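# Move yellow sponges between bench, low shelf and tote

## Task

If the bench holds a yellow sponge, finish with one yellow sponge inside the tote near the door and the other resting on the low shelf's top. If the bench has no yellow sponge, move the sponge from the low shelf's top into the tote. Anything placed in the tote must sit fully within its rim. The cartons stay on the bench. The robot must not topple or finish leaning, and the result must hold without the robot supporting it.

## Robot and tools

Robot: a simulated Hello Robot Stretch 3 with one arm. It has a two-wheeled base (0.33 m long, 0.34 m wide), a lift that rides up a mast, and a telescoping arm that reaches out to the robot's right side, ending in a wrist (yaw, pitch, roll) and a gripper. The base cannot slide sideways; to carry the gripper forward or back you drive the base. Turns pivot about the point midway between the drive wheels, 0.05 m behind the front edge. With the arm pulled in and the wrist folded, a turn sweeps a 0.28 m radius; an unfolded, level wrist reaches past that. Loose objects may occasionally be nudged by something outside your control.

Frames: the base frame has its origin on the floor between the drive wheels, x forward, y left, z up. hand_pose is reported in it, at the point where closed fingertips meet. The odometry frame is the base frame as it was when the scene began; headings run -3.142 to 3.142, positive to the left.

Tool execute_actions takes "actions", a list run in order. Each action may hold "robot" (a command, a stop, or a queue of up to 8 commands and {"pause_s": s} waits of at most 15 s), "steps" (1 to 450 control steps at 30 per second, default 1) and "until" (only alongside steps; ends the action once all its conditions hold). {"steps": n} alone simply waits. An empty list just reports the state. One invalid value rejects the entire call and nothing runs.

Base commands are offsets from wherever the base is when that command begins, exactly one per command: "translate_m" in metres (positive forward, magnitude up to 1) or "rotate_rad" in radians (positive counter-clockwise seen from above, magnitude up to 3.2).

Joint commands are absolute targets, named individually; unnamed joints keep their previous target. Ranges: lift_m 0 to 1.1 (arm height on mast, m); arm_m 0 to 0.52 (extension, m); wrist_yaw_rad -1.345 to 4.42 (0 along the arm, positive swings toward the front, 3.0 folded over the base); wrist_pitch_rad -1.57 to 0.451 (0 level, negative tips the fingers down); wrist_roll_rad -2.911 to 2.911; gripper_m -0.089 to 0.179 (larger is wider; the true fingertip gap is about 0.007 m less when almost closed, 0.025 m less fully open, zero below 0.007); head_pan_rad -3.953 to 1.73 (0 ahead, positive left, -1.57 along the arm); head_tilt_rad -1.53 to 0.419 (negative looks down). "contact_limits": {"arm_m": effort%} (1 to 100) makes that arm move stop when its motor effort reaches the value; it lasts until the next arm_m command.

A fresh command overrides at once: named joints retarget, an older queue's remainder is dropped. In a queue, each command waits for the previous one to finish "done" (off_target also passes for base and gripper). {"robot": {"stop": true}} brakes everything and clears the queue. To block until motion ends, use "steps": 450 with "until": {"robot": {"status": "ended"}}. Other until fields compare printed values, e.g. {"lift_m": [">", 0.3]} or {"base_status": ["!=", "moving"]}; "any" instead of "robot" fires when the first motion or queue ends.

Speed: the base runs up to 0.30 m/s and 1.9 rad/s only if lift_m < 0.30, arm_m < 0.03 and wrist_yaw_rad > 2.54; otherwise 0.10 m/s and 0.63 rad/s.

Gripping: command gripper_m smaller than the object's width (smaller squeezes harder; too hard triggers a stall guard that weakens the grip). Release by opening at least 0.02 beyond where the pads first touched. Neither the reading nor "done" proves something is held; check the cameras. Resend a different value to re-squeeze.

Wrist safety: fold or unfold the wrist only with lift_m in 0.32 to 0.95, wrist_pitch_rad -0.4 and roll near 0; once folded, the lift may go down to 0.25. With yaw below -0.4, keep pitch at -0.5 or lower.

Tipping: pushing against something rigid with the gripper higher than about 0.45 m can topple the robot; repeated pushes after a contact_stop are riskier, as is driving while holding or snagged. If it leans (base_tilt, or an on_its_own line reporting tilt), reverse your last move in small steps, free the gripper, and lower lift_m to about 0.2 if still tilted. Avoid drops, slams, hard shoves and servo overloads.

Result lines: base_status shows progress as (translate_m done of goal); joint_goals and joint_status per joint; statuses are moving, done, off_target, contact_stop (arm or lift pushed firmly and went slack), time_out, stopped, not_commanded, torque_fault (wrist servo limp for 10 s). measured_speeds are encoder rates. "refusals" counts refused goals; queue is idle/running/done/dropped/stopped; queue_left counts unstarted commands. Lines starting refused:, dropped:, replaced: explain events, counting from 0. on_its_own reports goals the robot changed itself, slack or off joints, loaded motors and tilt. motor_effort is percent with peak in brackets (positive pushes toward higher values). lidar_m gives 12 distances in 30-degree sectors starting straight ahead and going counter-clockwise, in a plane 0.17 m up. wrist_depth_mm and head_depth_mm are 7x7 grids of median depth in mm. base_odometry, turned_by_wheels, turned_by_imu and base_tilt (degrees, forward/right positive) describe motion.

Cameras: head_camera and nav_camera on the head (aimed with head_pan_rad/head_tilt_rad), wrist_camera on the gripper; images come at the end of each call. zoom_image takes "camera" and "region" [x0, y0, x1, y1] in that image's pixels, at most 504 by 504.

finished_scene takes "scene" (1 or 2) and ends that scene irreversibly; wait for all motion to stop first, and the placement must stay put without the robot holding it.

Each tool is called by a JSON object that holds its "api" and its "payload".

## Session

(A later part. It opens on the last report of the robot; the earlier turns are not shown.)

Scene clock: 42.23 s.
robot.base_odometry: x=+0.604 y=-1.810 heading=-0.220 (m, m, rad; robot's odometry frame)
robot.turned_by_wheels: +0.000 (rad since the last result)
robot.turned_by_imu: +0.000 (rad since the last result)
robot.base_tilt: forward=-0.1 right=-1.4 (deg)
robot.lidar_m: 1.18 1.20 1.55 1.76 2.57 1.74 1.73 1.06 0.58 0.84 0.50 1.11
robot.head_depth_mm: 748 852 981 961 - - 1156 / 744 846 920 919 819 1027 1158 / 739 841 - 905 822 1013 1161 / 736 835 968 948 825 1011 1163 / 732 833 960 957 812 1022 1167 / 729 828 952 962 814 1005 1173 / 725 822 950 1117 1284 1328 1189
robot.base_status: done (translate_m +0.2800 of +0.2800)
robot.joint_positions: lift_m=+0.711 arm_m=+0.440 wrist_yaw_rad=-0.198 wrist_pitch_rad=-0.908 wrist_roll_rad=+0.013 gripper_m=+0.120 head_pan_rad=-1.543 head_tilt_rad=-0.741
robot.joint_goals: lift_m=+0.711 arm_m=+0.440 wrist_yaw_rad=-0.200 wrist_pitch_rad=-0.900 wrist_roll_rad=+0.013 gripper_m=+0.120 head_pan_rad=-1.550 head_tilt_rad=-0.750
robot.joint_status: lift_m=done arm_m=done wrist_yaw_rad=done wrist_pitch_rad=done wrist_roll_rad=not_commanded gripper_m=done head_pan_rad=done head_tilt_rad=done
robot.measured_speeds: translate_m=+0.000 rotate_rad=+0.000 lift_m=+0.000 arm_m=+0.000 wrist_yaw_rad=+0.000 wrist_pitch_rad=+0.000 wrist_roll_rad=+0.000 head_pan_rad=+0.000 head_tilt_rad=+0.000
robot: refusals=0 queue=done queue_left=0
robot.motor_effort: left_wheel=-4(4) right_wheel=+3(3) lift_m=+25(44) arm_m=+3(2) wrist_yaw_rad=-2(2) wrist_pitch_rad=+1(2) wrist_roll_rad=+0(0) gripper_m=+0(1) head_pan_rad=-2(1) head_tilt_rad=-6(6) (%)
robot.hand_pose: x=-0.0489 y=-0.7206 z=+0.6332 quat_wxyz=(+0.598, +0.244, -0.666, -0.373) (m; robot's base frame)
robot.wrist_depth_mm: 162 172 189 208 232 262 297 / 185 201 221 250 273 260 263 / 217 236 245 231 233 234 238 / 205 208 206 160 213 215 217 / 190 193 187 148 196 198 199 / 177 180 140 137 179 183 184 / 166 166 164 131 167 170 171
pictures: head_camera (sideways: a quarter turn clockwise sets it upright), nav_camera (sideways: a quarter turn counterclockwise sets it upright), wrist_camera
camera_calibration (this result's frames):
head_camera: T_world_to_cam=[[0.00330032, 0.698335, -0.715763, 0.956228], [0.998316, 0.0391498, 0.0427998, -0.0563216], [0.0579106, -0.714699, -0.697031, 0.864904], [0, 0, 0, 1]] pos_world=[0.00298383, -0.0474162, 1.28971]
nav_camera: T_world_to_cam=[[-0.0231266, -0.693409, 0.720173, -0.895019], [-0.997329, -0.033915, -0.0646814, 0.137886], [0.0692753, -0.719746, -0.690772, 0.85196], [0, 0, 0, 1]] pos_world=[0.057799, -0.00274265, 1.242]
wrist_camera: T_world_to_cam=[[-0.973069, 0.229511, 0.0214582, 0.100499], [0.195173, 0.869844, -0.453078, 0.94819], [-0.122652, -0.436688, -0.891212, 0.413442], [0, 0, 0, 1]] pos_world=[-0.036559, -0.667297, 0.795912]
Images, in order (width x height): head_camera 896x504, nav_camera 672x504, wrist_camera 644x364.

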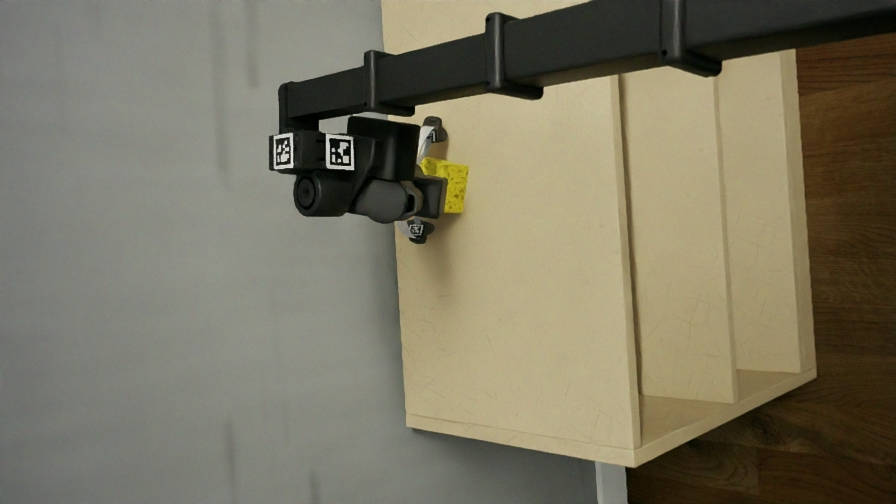

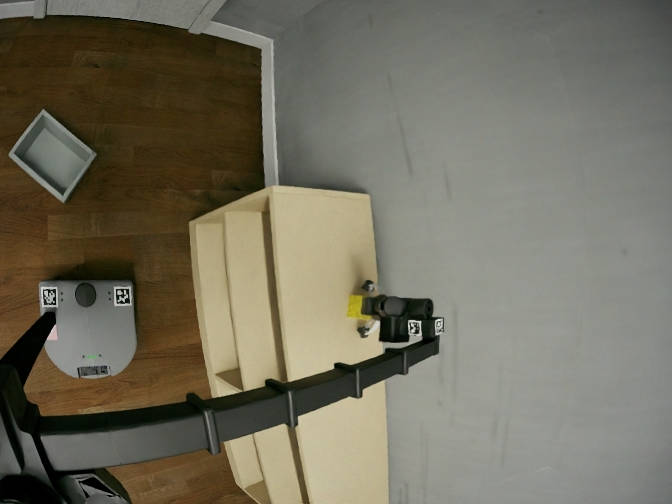

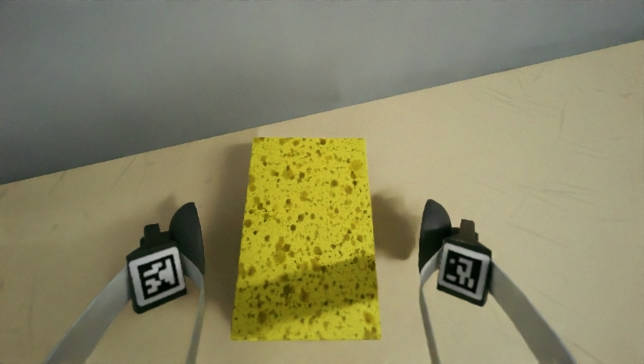

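{"api": "execute_actions", "payload": {"actions": [{"robot": [{"joints": {"lift_m": 0.705, "head_pan_rad": 0.2, "head_tilt_rad": -1.15}}, {"joints": {"gripper_m": 0.02}}, {"joints": {"lift_m": 0.75}}], "steps": 450, "until": {"robot": {"status": "ended"}}}]}}

Scene clock: 46.20 s.
robot.base_odometry: x=+0.604 y=-1.810 heading=-0.220 (m, m, rad; robot's odometry frame)
robot.turned_by_wheels: +0.000 (rad since the last result)
robot.turned_by_imu: +0.000 (rad since the last result)
robot.base_tilt: forward=+0.0 right=-1.4 (deg)
robot.lidar_m: 1.18 1.21 1.55 1.76 2.57 1.74 1.74 1.06 0.58 0.84 0.50 1.11
robot.head_depth_mm: 1281 1527 1463 1358 1266 1193 1118 / 1294 1553 1469 1368 1271 1194 1125 / 1307 1556 1472 1369 1282 1208 - / 1322 1565 1483 1344 1271 1218 - / 1339 1584 1486 1349 1283 1215 - / 1339 1590 1486 1387 1294 1210 1157 / 1396 1602 1494 1389 1298 1214 1158
robot.base_status: done (translate_m +0.2800 of +0.2800)
robot.joint_positions: lift_m=+0.750 arm_m=+0.440 wrist_yaw_rad=-0.198 wrist_pitch_rad=-0.909 wrist_roll_rad=+0.013 gripper_m=+0.021 head_pan_rad=+0.193 head_tilt_rad=-1.136
robot.joint_goals: lift_m=+0.750 arm_m=+0.440 wrist_yaw_rad=-0.200 wrist_pitch_rad=-0.900 wrist_roll_rad=+0.013 gripper_m=+0.020 head_pan_rad=+0.200 head_tilt_rad=-1.150
robot.joint_status: lift_m=done arm_m=done wrist_yaw_rad=done wrist_pitch_rad=done wrist_roll_rad=not_commanded gripper_m=done head_pan_rad=done head_tilt_rad=done
robot.measured_speeds: translate_m=+0.000 rotate_rad=+0.000 lift_m=+0.000 arm_m=+0.000 wrist_yaw_rad=+0.000 wrist_pitch_rad=+0.000 wrist_roll_rad=+0.000 head_pan_rad=+0.000 head_tilt_rad=+0.000
robot: refusals=0 queue=done queue_left=0
robot.motor_effort: left_wheel=-5(4) right_wheel=+3(3) lift_m=+44(49) arm_m=+3(2) wrist_yaw_rad=-2(2) wrist_pitch_rad=+1(2) wrist_roll_rad=+0(0) gripper_m=-24(100) head_pan_rad=+2(34) head_tilt_rad=-9(41) (%)
robot.hand_pose: x=-0.0489 y=-0.7205 z=+0.6714 quat_wxyz=(+0.597, +0.244, -0.666, -0.374) (m; robot's base frame)
robot.wrist_depth_mm: 161 172 189 208 233 262 305 / 185 200 222 250 286 324 317 / 218 238 264 280 281 283 289 / 259 260 247 151 255 258 261 / 229 230 141 140 238 237 240 / 212 214 131 130 213 222 222 / 198 199 197 125 202 207 207
pictures: head_camera (sideways: a quarter turn clockwise sets it upright), nav_camera (sideways: a quarter turn counterclockwise sets it upright), wrist_camera
camera_calibration (this result's frames):
head_camera: T_world_to_cam=[[-0.906978, -0.154086, -0.39198, 0.539963], [-0.18576, 0.981612, 0.0439511, -0.0505751], [0.378, 0.112677, -0.918923, 1.15141], [0, 0, 0, 1]] pos_world=[0.045106, 0.00310817, 1.27194]
nav_camera: T_world_to_cam=[[0.907459, 0.134125, 0.398157, -0.481175], [0.172562, -0.983036, -0.0621435, 0.127412], [0.383068, 0.125099, -0.91521, 1.14182], [0, 0, 0, 1]] pos_world=[-0.022735, 0.0469476, 1.24451]
wrist_camera: T_world_to_cam=[[-0.973072, 0.229499, 0.0214778, 0.0996543], [0.195225, 0.870104, -0.452555, 0.965203], [-0.122549, -0.436176, -0.891478, 0.448053], [0, 0, 0, 1]] pos_world=[-0.0365527, -0.667268, 0.834097]
Images, in order (width x height): head_camera 896x504, nav_camera 672x504, wrist_camera 644x364.

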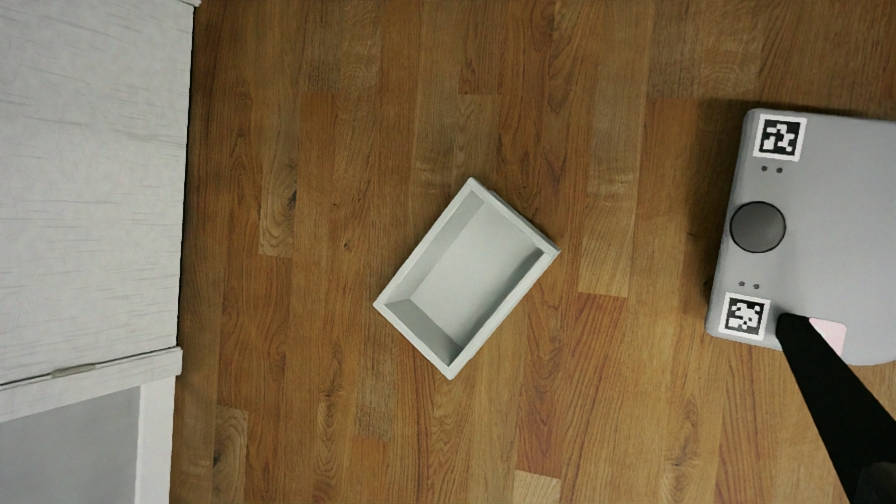

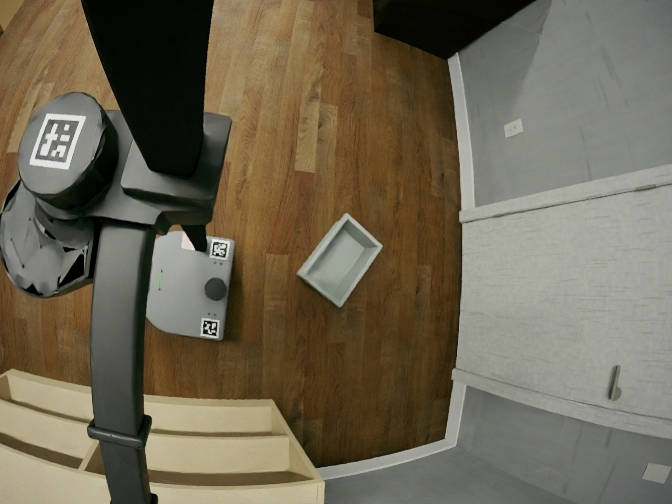

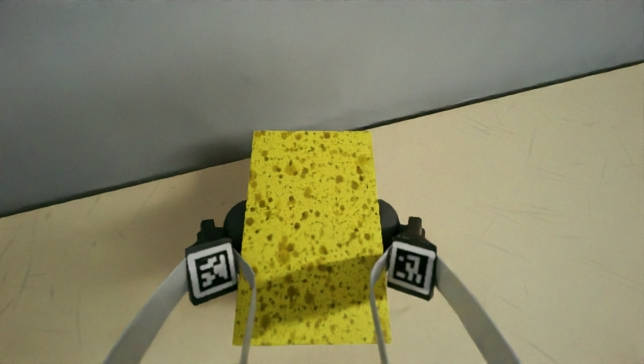

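{"api": "execute_actions", "payload": {"actions": [{"robot": {"joints": {"arm_m": 0.255, "wrist_yaw_rad": 0.86, "head_pan_rad": -1.4, "head_tilt_rad": -1.15}, "base": {"rotate_rad": 1.8}}, "steps": 450, "until": {"robot": {"rotate_rad": [">", 0.8], "arm_m": ["<", 0.28]}}}, {"robot": {"joints": {"lift_m": 0.27}}, "steps": 450, "until": {"robot": {"status": "ended"}}}]}}

Scene clock: 53.47 s.
robot.base_odometry: x=+0.604 y=-1.810 heading=+1.580 (m, m, rad; robot's odometry frame)
robot.turned_by_wheels: +1.800 (rad since the last result)
robot.turned_by_imu: +1.766 (rad since the last result)
robot.base_tilt: forward=-0.1 right=-1.4 (deg)
robot.lidar_m: 3.68 2.09 1.73 2.15 0.57 0.61 0.56 0.50 1.19 1.18 1.31 1.55
robot.head_depth_mm: 1262 1522 1467 1361 1269 1199 - / 1301 1541 1479 1383 1278 - - / 1346 1560 1473 1336 1262 - - / 1406 1591 1486 1339 1279 1205 1141 / 1478 1619 1490 1372 1284 1202 1131 / 1529 1628 1496 1382 1290 1208 1138 / 1607 1632 1506 1385 1300 1212 1139
robot.base_status: done (rotate_rad +1.7999 of +1.8000)
robot.joint_positions: lift_m=+0.270 arm_m=+0.255 wrist_yaw_rad=+0.858 wrist_pitch_rad=-0.909 wrist_roll_rad=+0.013 gripper_m=+0.021 head_pan_rad=-1.393 head_tilt_rad=-1.136
robot.joint_goals: lift_m=+0.270 arm_m=+0.255 wrist_yaw_rad=+0.860 wrist_pitch_rad=-0.900 wrist_roll_rad=+0.013 gripper_m=+0.020 head_pan_rad=-1.400 head_tilt_rad=-1.150
robot.joint_status: lift_m=done arm_m=done wrist_yaw_rad=done wrist_pitch_rad=done wrist_roll_rad=not_commanded gripper_m=done head_pan_rad=done head_tilt_rad=done
robot.measured_speeds: translate_m=+0.000 rotate_rad=+0.000 lift_m=+0.000 arm_m=+0.000 wrist_yaw_rad=+0.000 wrist_pitch_rad=+0.000 wrist_roll_rad=+0.000 head_pan_rad=+0.000 head_tilt_rad=+0.000
robot: refusals=0 queue=done queue_left=0
robot.motor_effort: left_wheel=-4(12) right_wheel=+3(10) lift_m=+25(44) arm_m=-2(1) wrist_yaw_rad=+1(3) wrist_pitch_rad=+2(1) wrist_roll_rad=+0(0) gripper_m=-24(24) head_pan_rad=-2(32) head_tilt_rad=-9(11) (%)
robot.hand_pose: x=+0.0832 y=-0.4909 z=+0.1921 quat_wxyz=(+0.704, +0.546, -0.453, -0.022) (m; robot's base frame)
robot.wrist_depth_mm: 530 529 539 545 549 550 551 / 472 485 483 488 488 499 506 / 436 432 429 291 448 452 456 / 396 398 278 151 313 410 418 / 364 366 141 140 255 376 383 / 337 340 132 130 237 352 352 / 315 313 225 125 248 329 330
pictures: head_camera (sideways: a quarter turn clockwise sets it upright), nav_camera (sideways: a quarter turn counterclockwise sets it upright), wrist_camera
camera_calibration (this result's frames):
head_camera: T_world_to_cam=[[-0.140379, 0.909304, -0.391739, 0.534973], [0.984309, 0.170892, 0.0439496, -0.0577106], [0.106909, -0.379423, -0.919026, 1.1532], [0, 0, 0, 1]] pos_world=[0.00861693, -0.0390408, 1.27193]
nav_camera: T_world_to_cam=[[0.120413, -0.909485, 0.397917, -0.476061], [-0.985535, -0.157669, -0.0621385, 0.13447], [0.119253, -0.384679, -0.915315, 1.14357], [0, 0, 0, 1]] pos_world=[0.0534754, 0.0281369, 1.24451]
wrist_camera: T_world_to_cam=[[-0.678853, -0.733959, 0.0215058, -0.311685], [-0.661361, 0.598457, -0.452162, 0.460575], [0.318998, -0.321174, -0.891677, 0.156858], [0, 0, 0, 1]] pos_world=[0.0429807, -0.45402, 0.354824]
Images, in order (width x height): head_camera 896x504, nav_camera 672x504, wrist_camera 644x364.

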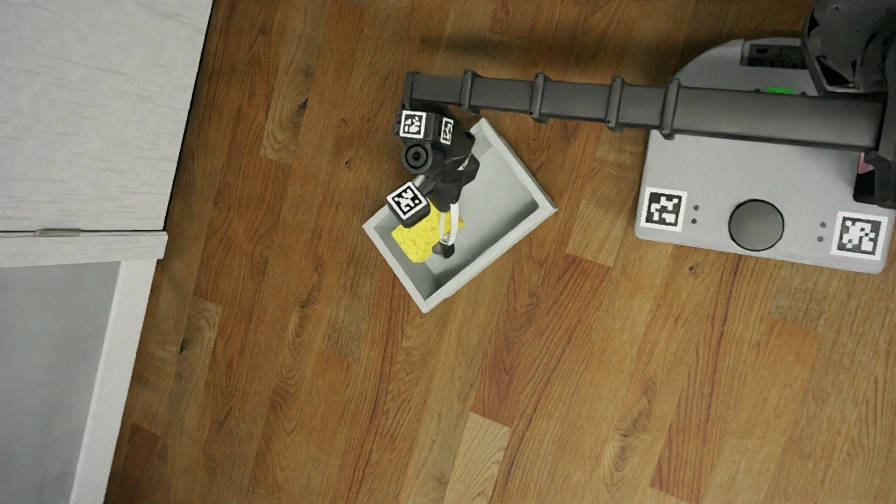

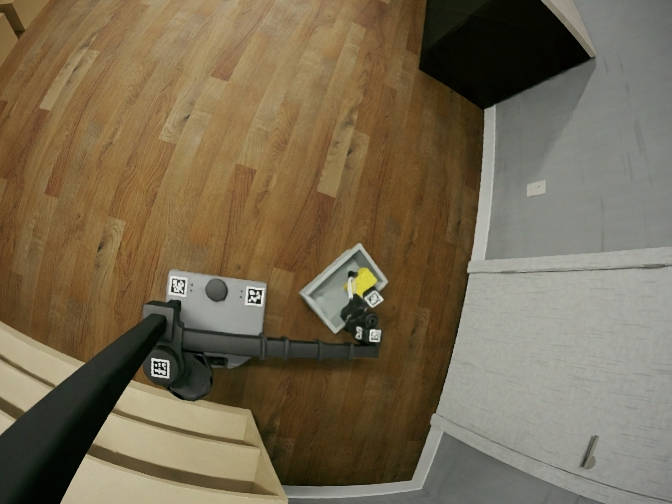

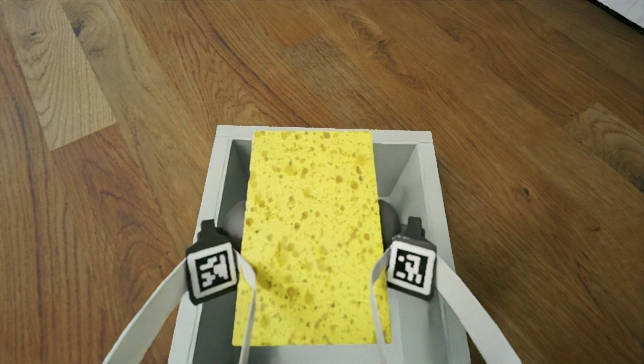

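{"api": "execute_actions", "payload": {"actions": [{"robot": {"joints": {"arm_m": 0.268, "lift_m": 0.115}}, "steps": 450, "until": {"robot": {"status": "ended"}}}]}}

Scene clock: 55.90 s.
robot.base_odometry: x=+0.604 y=-1.810 heading=+1.580 (m, m, rad; robot's odometry frame)
robot.turned_by_wheels: +0.000 (rad since the last result)
robot.turned_by_imu: +0.000 (rad since the last result)
robot.base_tilt: forward=-0.1 right=-1.6 (deg)
robot.lidar_m: 3.69 2.09 1.73 2.16 0.58 0.61 0.56 0.50 1.19 1.18 1.31 1.55
robot.head_depth_mm: 1257 1527 1465 1364 1269 1199 1133 / 1303 1544 1473 1383 1270 - - / 1350 1563 1480 1337 1271 - - / 1399 1588 1482 1350 1278 1204 1136 / 1482 1612 1485 1367 1284 1204 1129 / 1530 1621 1494 1384 1288 1206 1136 / 1596 1629 1499 1399 1297 1212 1142
robot.base_status: done (rotate_rad +1.7998 of +1.8000)
robot.joint_positions: lift_m=+0.115 arm_m=+0.268 wrist_yaw_rad=+0.858 wrist_pitch_rad=-0.909 wrist_roll_rad=+0.013 gripper_m=+0.021 head_pan_rad=-1.393 head_tilt_rad=-1.136
robot.joint_goals: lift_m=+0.115 arm_m=+0.268 wrist_yaw_rad=+0.860 wrist_pitch_rad=-0.900 wrist_roll_rad=+0.013 gripper_m=+0.020 head_pan_rad=-1.400 head_tilt_rad=-1.150
robot.joint_status: lift_m=done arm_m=done wrist_yaw_rad=done wrist_pitch_rad=done wrist_roll_rad=not_commanded gripper_m=done head_pan_rad=done head_tilt_rad=done
robot.measured_speeds: translate_m=+0.000 rotate_rad=+0.000 lift_m=+0.000 arm_m=+0.000 wrist_yaw_rad=+0.000 wrist_pitch_rad=+0.000 wrist_roll_rad=+0.000 head_pan_rad=+0.000 head_tilt_rad=+0.000
robot: refusals=0 queue=done queue_left=0
robot.motor_effort: left_wheel=-4(4) right_wheel=+3(3) lift_m=+25(26) arm_m=+2(5) wrist_yaw_rad=+1(2) wrist_pitch_rad=+2(2) wrist_roll_rad=+0(0) gripper_m=-25(24) head_pan_rad=-2(2) head_tilt_rad=-9(9) (%)
robot.hand_pose: x=+0.0832 y=-0.5034 z=+0.0371 quat_wxyz=(+0.704, +0.546, -0.453, -0.022) (m; robot's base frame)
robot.wrist_depth_mm: 124 149 172 170 170 137 316 / 111 150 207 206 203 136 277 / 111 152 235 233 233 135 105 / 112 153 217 151 219 133 96 / 112 154 141 140 202 133 89 / 113 145 132 130 187 132 89 / 114 158 174 125 177 122 89
pictures: head_camera (sideways: a quarter turn clockwise sets it upright), nav_camera (sideways: a quarter turn counterclockwise sets it upright), wrist_camera
camera_calibration (this result's frames):
head_camera: T_world_to_cam=[[-0.140378, 0.909304, -0.391739, 0.534973], [0.984309, 0.170892, 0.0439496, -0.0577106], [0.106909, -0.379423, -0.919026, 1.1532], [0, 0, 0, 1]] pos_world=[0.00861692, -0.0390408, 1.27193]
nav_camera: T_world_to_cam=[[0.120413, -0.909485, 0.397917, -0.476061], [-0.985535, -0.157669, -0.0621385, 0.13447], [0.119253, -0.384679, -0.915315, 1.14357], [0, 0, 0, 1]] pos_world=[0.0534754, 0.0281369, 1.24451]
wrist_camera: T_world_to_cam=[[-0.678851, -0.733961, 0.0215109, -0.317551], [-0.661413, 0.598502, -0.452027, 0.397969], [0.318896, -0.321087, -0.891745, 0.0146684], [0, 0, 0, 1]] pos_world=[0.0429745, -0.466545, 0.199804]
Images, in order (width x height): head_camera 896x504, nav_camera 672x504, wrist_camera 644x364.

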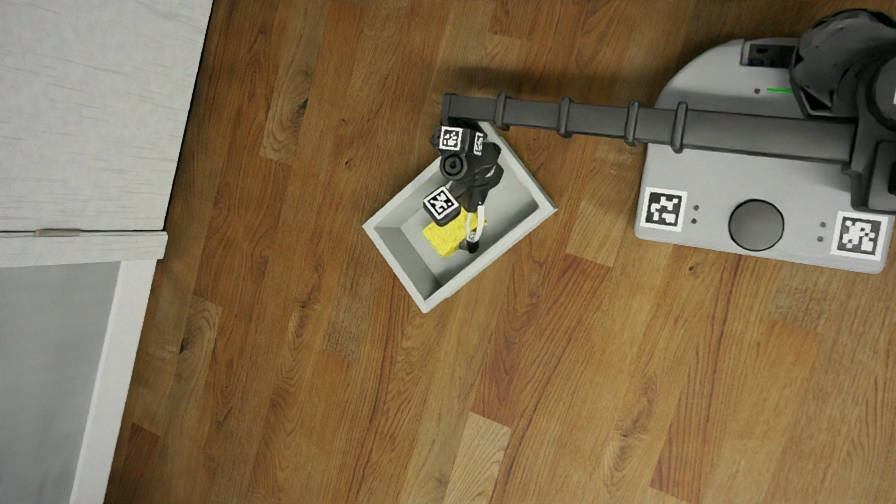

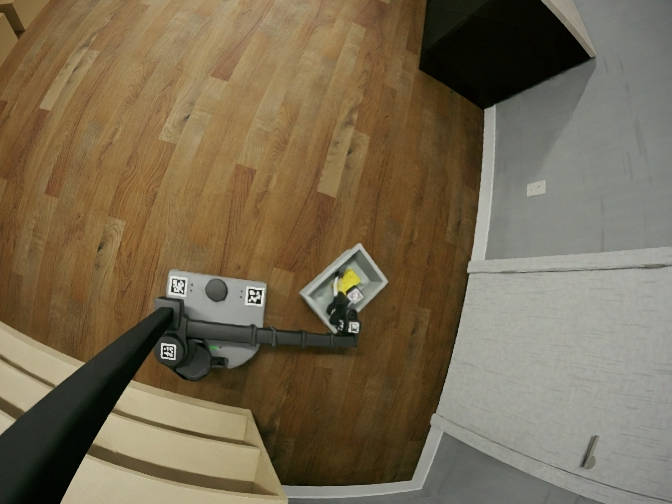

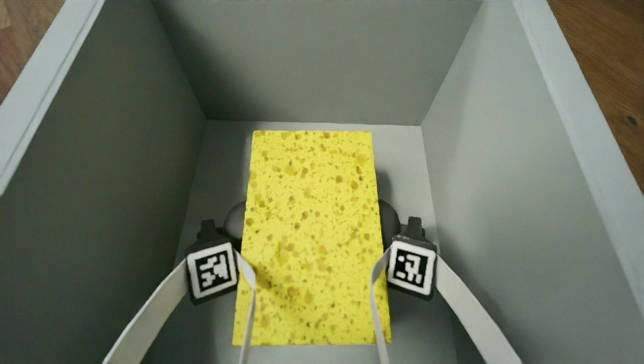

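{"api": "execute_actions", "payload": {"actions": [{"robot": [{"joints": {"lift_m": 0.103}}, {"joints": {"gripper_m": 0.095}}, {"joints": {"lift_m": 0.24}}], "steps": 450, "until": {"robot": {"status": "ended"}}}]}}

Scene clock: 59.90 s.
robot.base_odometry: x=+0.604 y=-1.810 heading=+1.580 (m, m, rad; robot's odometry frame)
robot.turned_by_wheels: +0.000 (rad since the last result)
robot.turned_by_imu: +0.000 (rad since the last result)
robot.base_tilt: forward=-0.1 right=-1.5 (deg)
robot.lidar_m: 3.68 2.09 1.73 2.15 0.58 0.61 0.56 0.50 1.19 1.18 1.32 1.55
robot.head_depth_mm: 1263 1526 1465 1362 1272 1198 - / 1307 1545 1464 1363 1274 - - / 1350 1563 1471 1343 1262 - - / 1404 1595 1485 1338 1281 1200 1137 / 1480 1608 1490 1362 1286 1205 1134 / 1528 1621 1487 1381 1289 1211 1136 / 1599 1634 1503 1390 1302 1212 1141
robot.base_status: done (rotate_rad +1.7998 of +1.8000)
robot.joint_positions: lift_m=+0.240 arm_m=+0.268 wrist_yaw_rad=+0.858 wrist_pitch_rad=-0.909 wrist_roll_rad=+0.013 gripper_m=+0.095 head_pan_rad=-1.393 head_tilt_rad=-1.136
robot.joint_goals: lift_m=+0.240 arm_m=+0.268 wrist_yaw_rad=+0.860 wrist_pitch_rad=-0.900 wrist_roll_rad=+0.013 gripper_m=+0.095 head_pan_rad=-1.400 head_tilt_rad=-1.150
robot.joint_status: lift_m=done arm_m=done wrist_yaw_rad=done wrist_pitch_rad=done wrist_roll_rad=not_commanded gripper_m=done head_pan_rad=done head_tilt_rad=done
robot.measured_speeds: translate_m=+0.000 rotate_rad=+0.000 lift_m=+0.000 arm_m=+0.000 wrist_yaw_rad=+0.000 wrist_pitch_rad=+0.000 wrist_roll_rad=+0.000 head_pan_rad=+0.000 head_tilt_rad=+0.000
robot: refusals=0 queue=done queue_left=0
robot.motor_effort: left_wheel=-4(3) right_wheel=+3(3) lift_m=+43(45) arm_m=+2(2) wrist_yaw_rad=+1(1) wrist_pitch_rad=+2(2) wrist_roll_rad=+0(0) gripper_m=+0(98) head_pan_rad=-3(1) head_tilt_rad=-9(9) (%)
robot.hand_pose: x=+0.0832 y=-0.5034 z=+0.1613 quat_wxyz=(+0.704, +0.546, -0.453, -0.022) (m; robot's base frame)
robot.wrist_depth_mm: 485 489 496 495 501 508 520 / 432 436 441 447 446 451 459 / 392 399 271 268 267 413 416 / 361 363 301 340 298 372 379 / 334 332 330 292 333 345 349 / 308 313 308 268 304 321 321 / 288 187 284 257 250 294 299
pictures: head_camera (sideways: a quarter turn clockwise sets it upright), nav_camera (sideways: a quarter turn counterclockwise sets it upright), wrist_camera
camera_calibration (this result's frames):
head_camera: T_world_to_cam=[[-0.140379, 0.909304, -0.391739, 0.534973], [0.984309, 0.170892, 0.0439496, -0.0577106], [0.106909, -0.379423, -0.919026, 1.1532], [0, 0, 0, 1]] pos_world=[0.00861693, -0.0390408, 1.27193]
nav_camera: T_world_to_cam=[[0.120413, -0.909485, 0.397917, -0.476061], [-0.985535, -0.157669, -0.0621385, 0.13447], [0.119253, -0.384679, -0.915315, 1.14357], [0, 0, 0, 1]] pos_world=[0.0534754, 0.028137, 1.24451]
wrist_camera: T_world_to_cam=[[-0.678852, -0.73396, 0.021511, -0.320225], [-0.661412, 0.598503, -0.452027, 0.454138], [0.318896, -0.321087, -0.891745, 0.125472], [0, 0, 0, 1]] pos_world=[0.0429745, -0.466548, 0.32406]
Images, in order (width x height): head_camera 896x504, nav_camera 672x504, wrist_camera 644x364.

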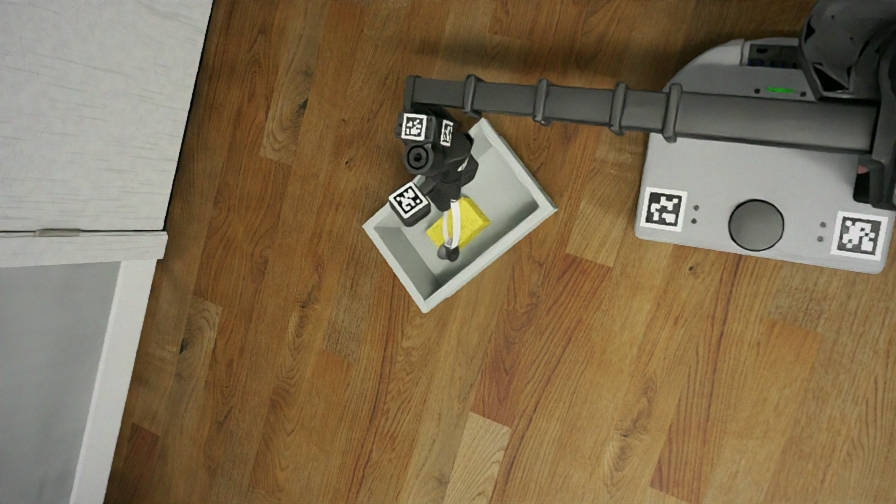

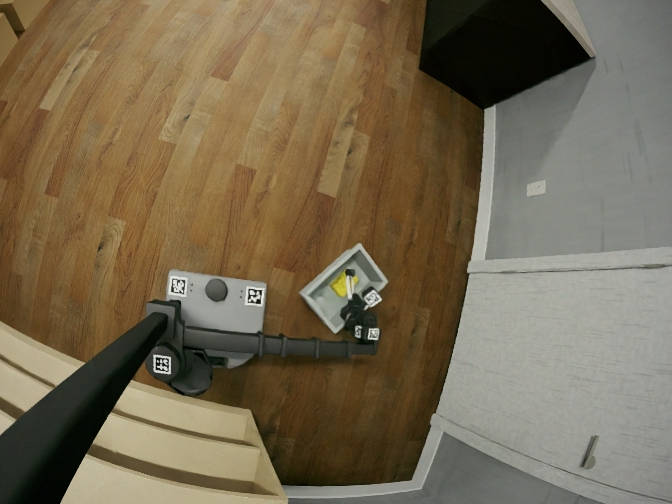

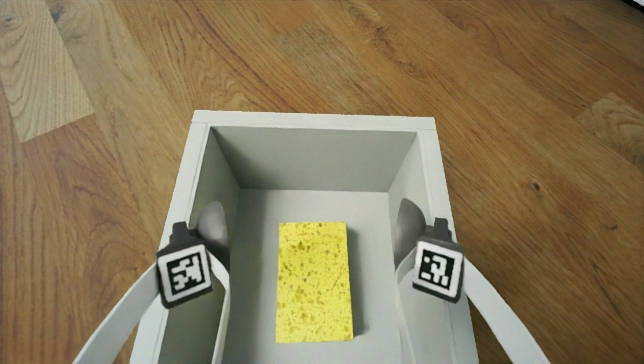

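{"api": "finished_scene", "payload": {"scene": 2}}

The scene is finished: the task was done.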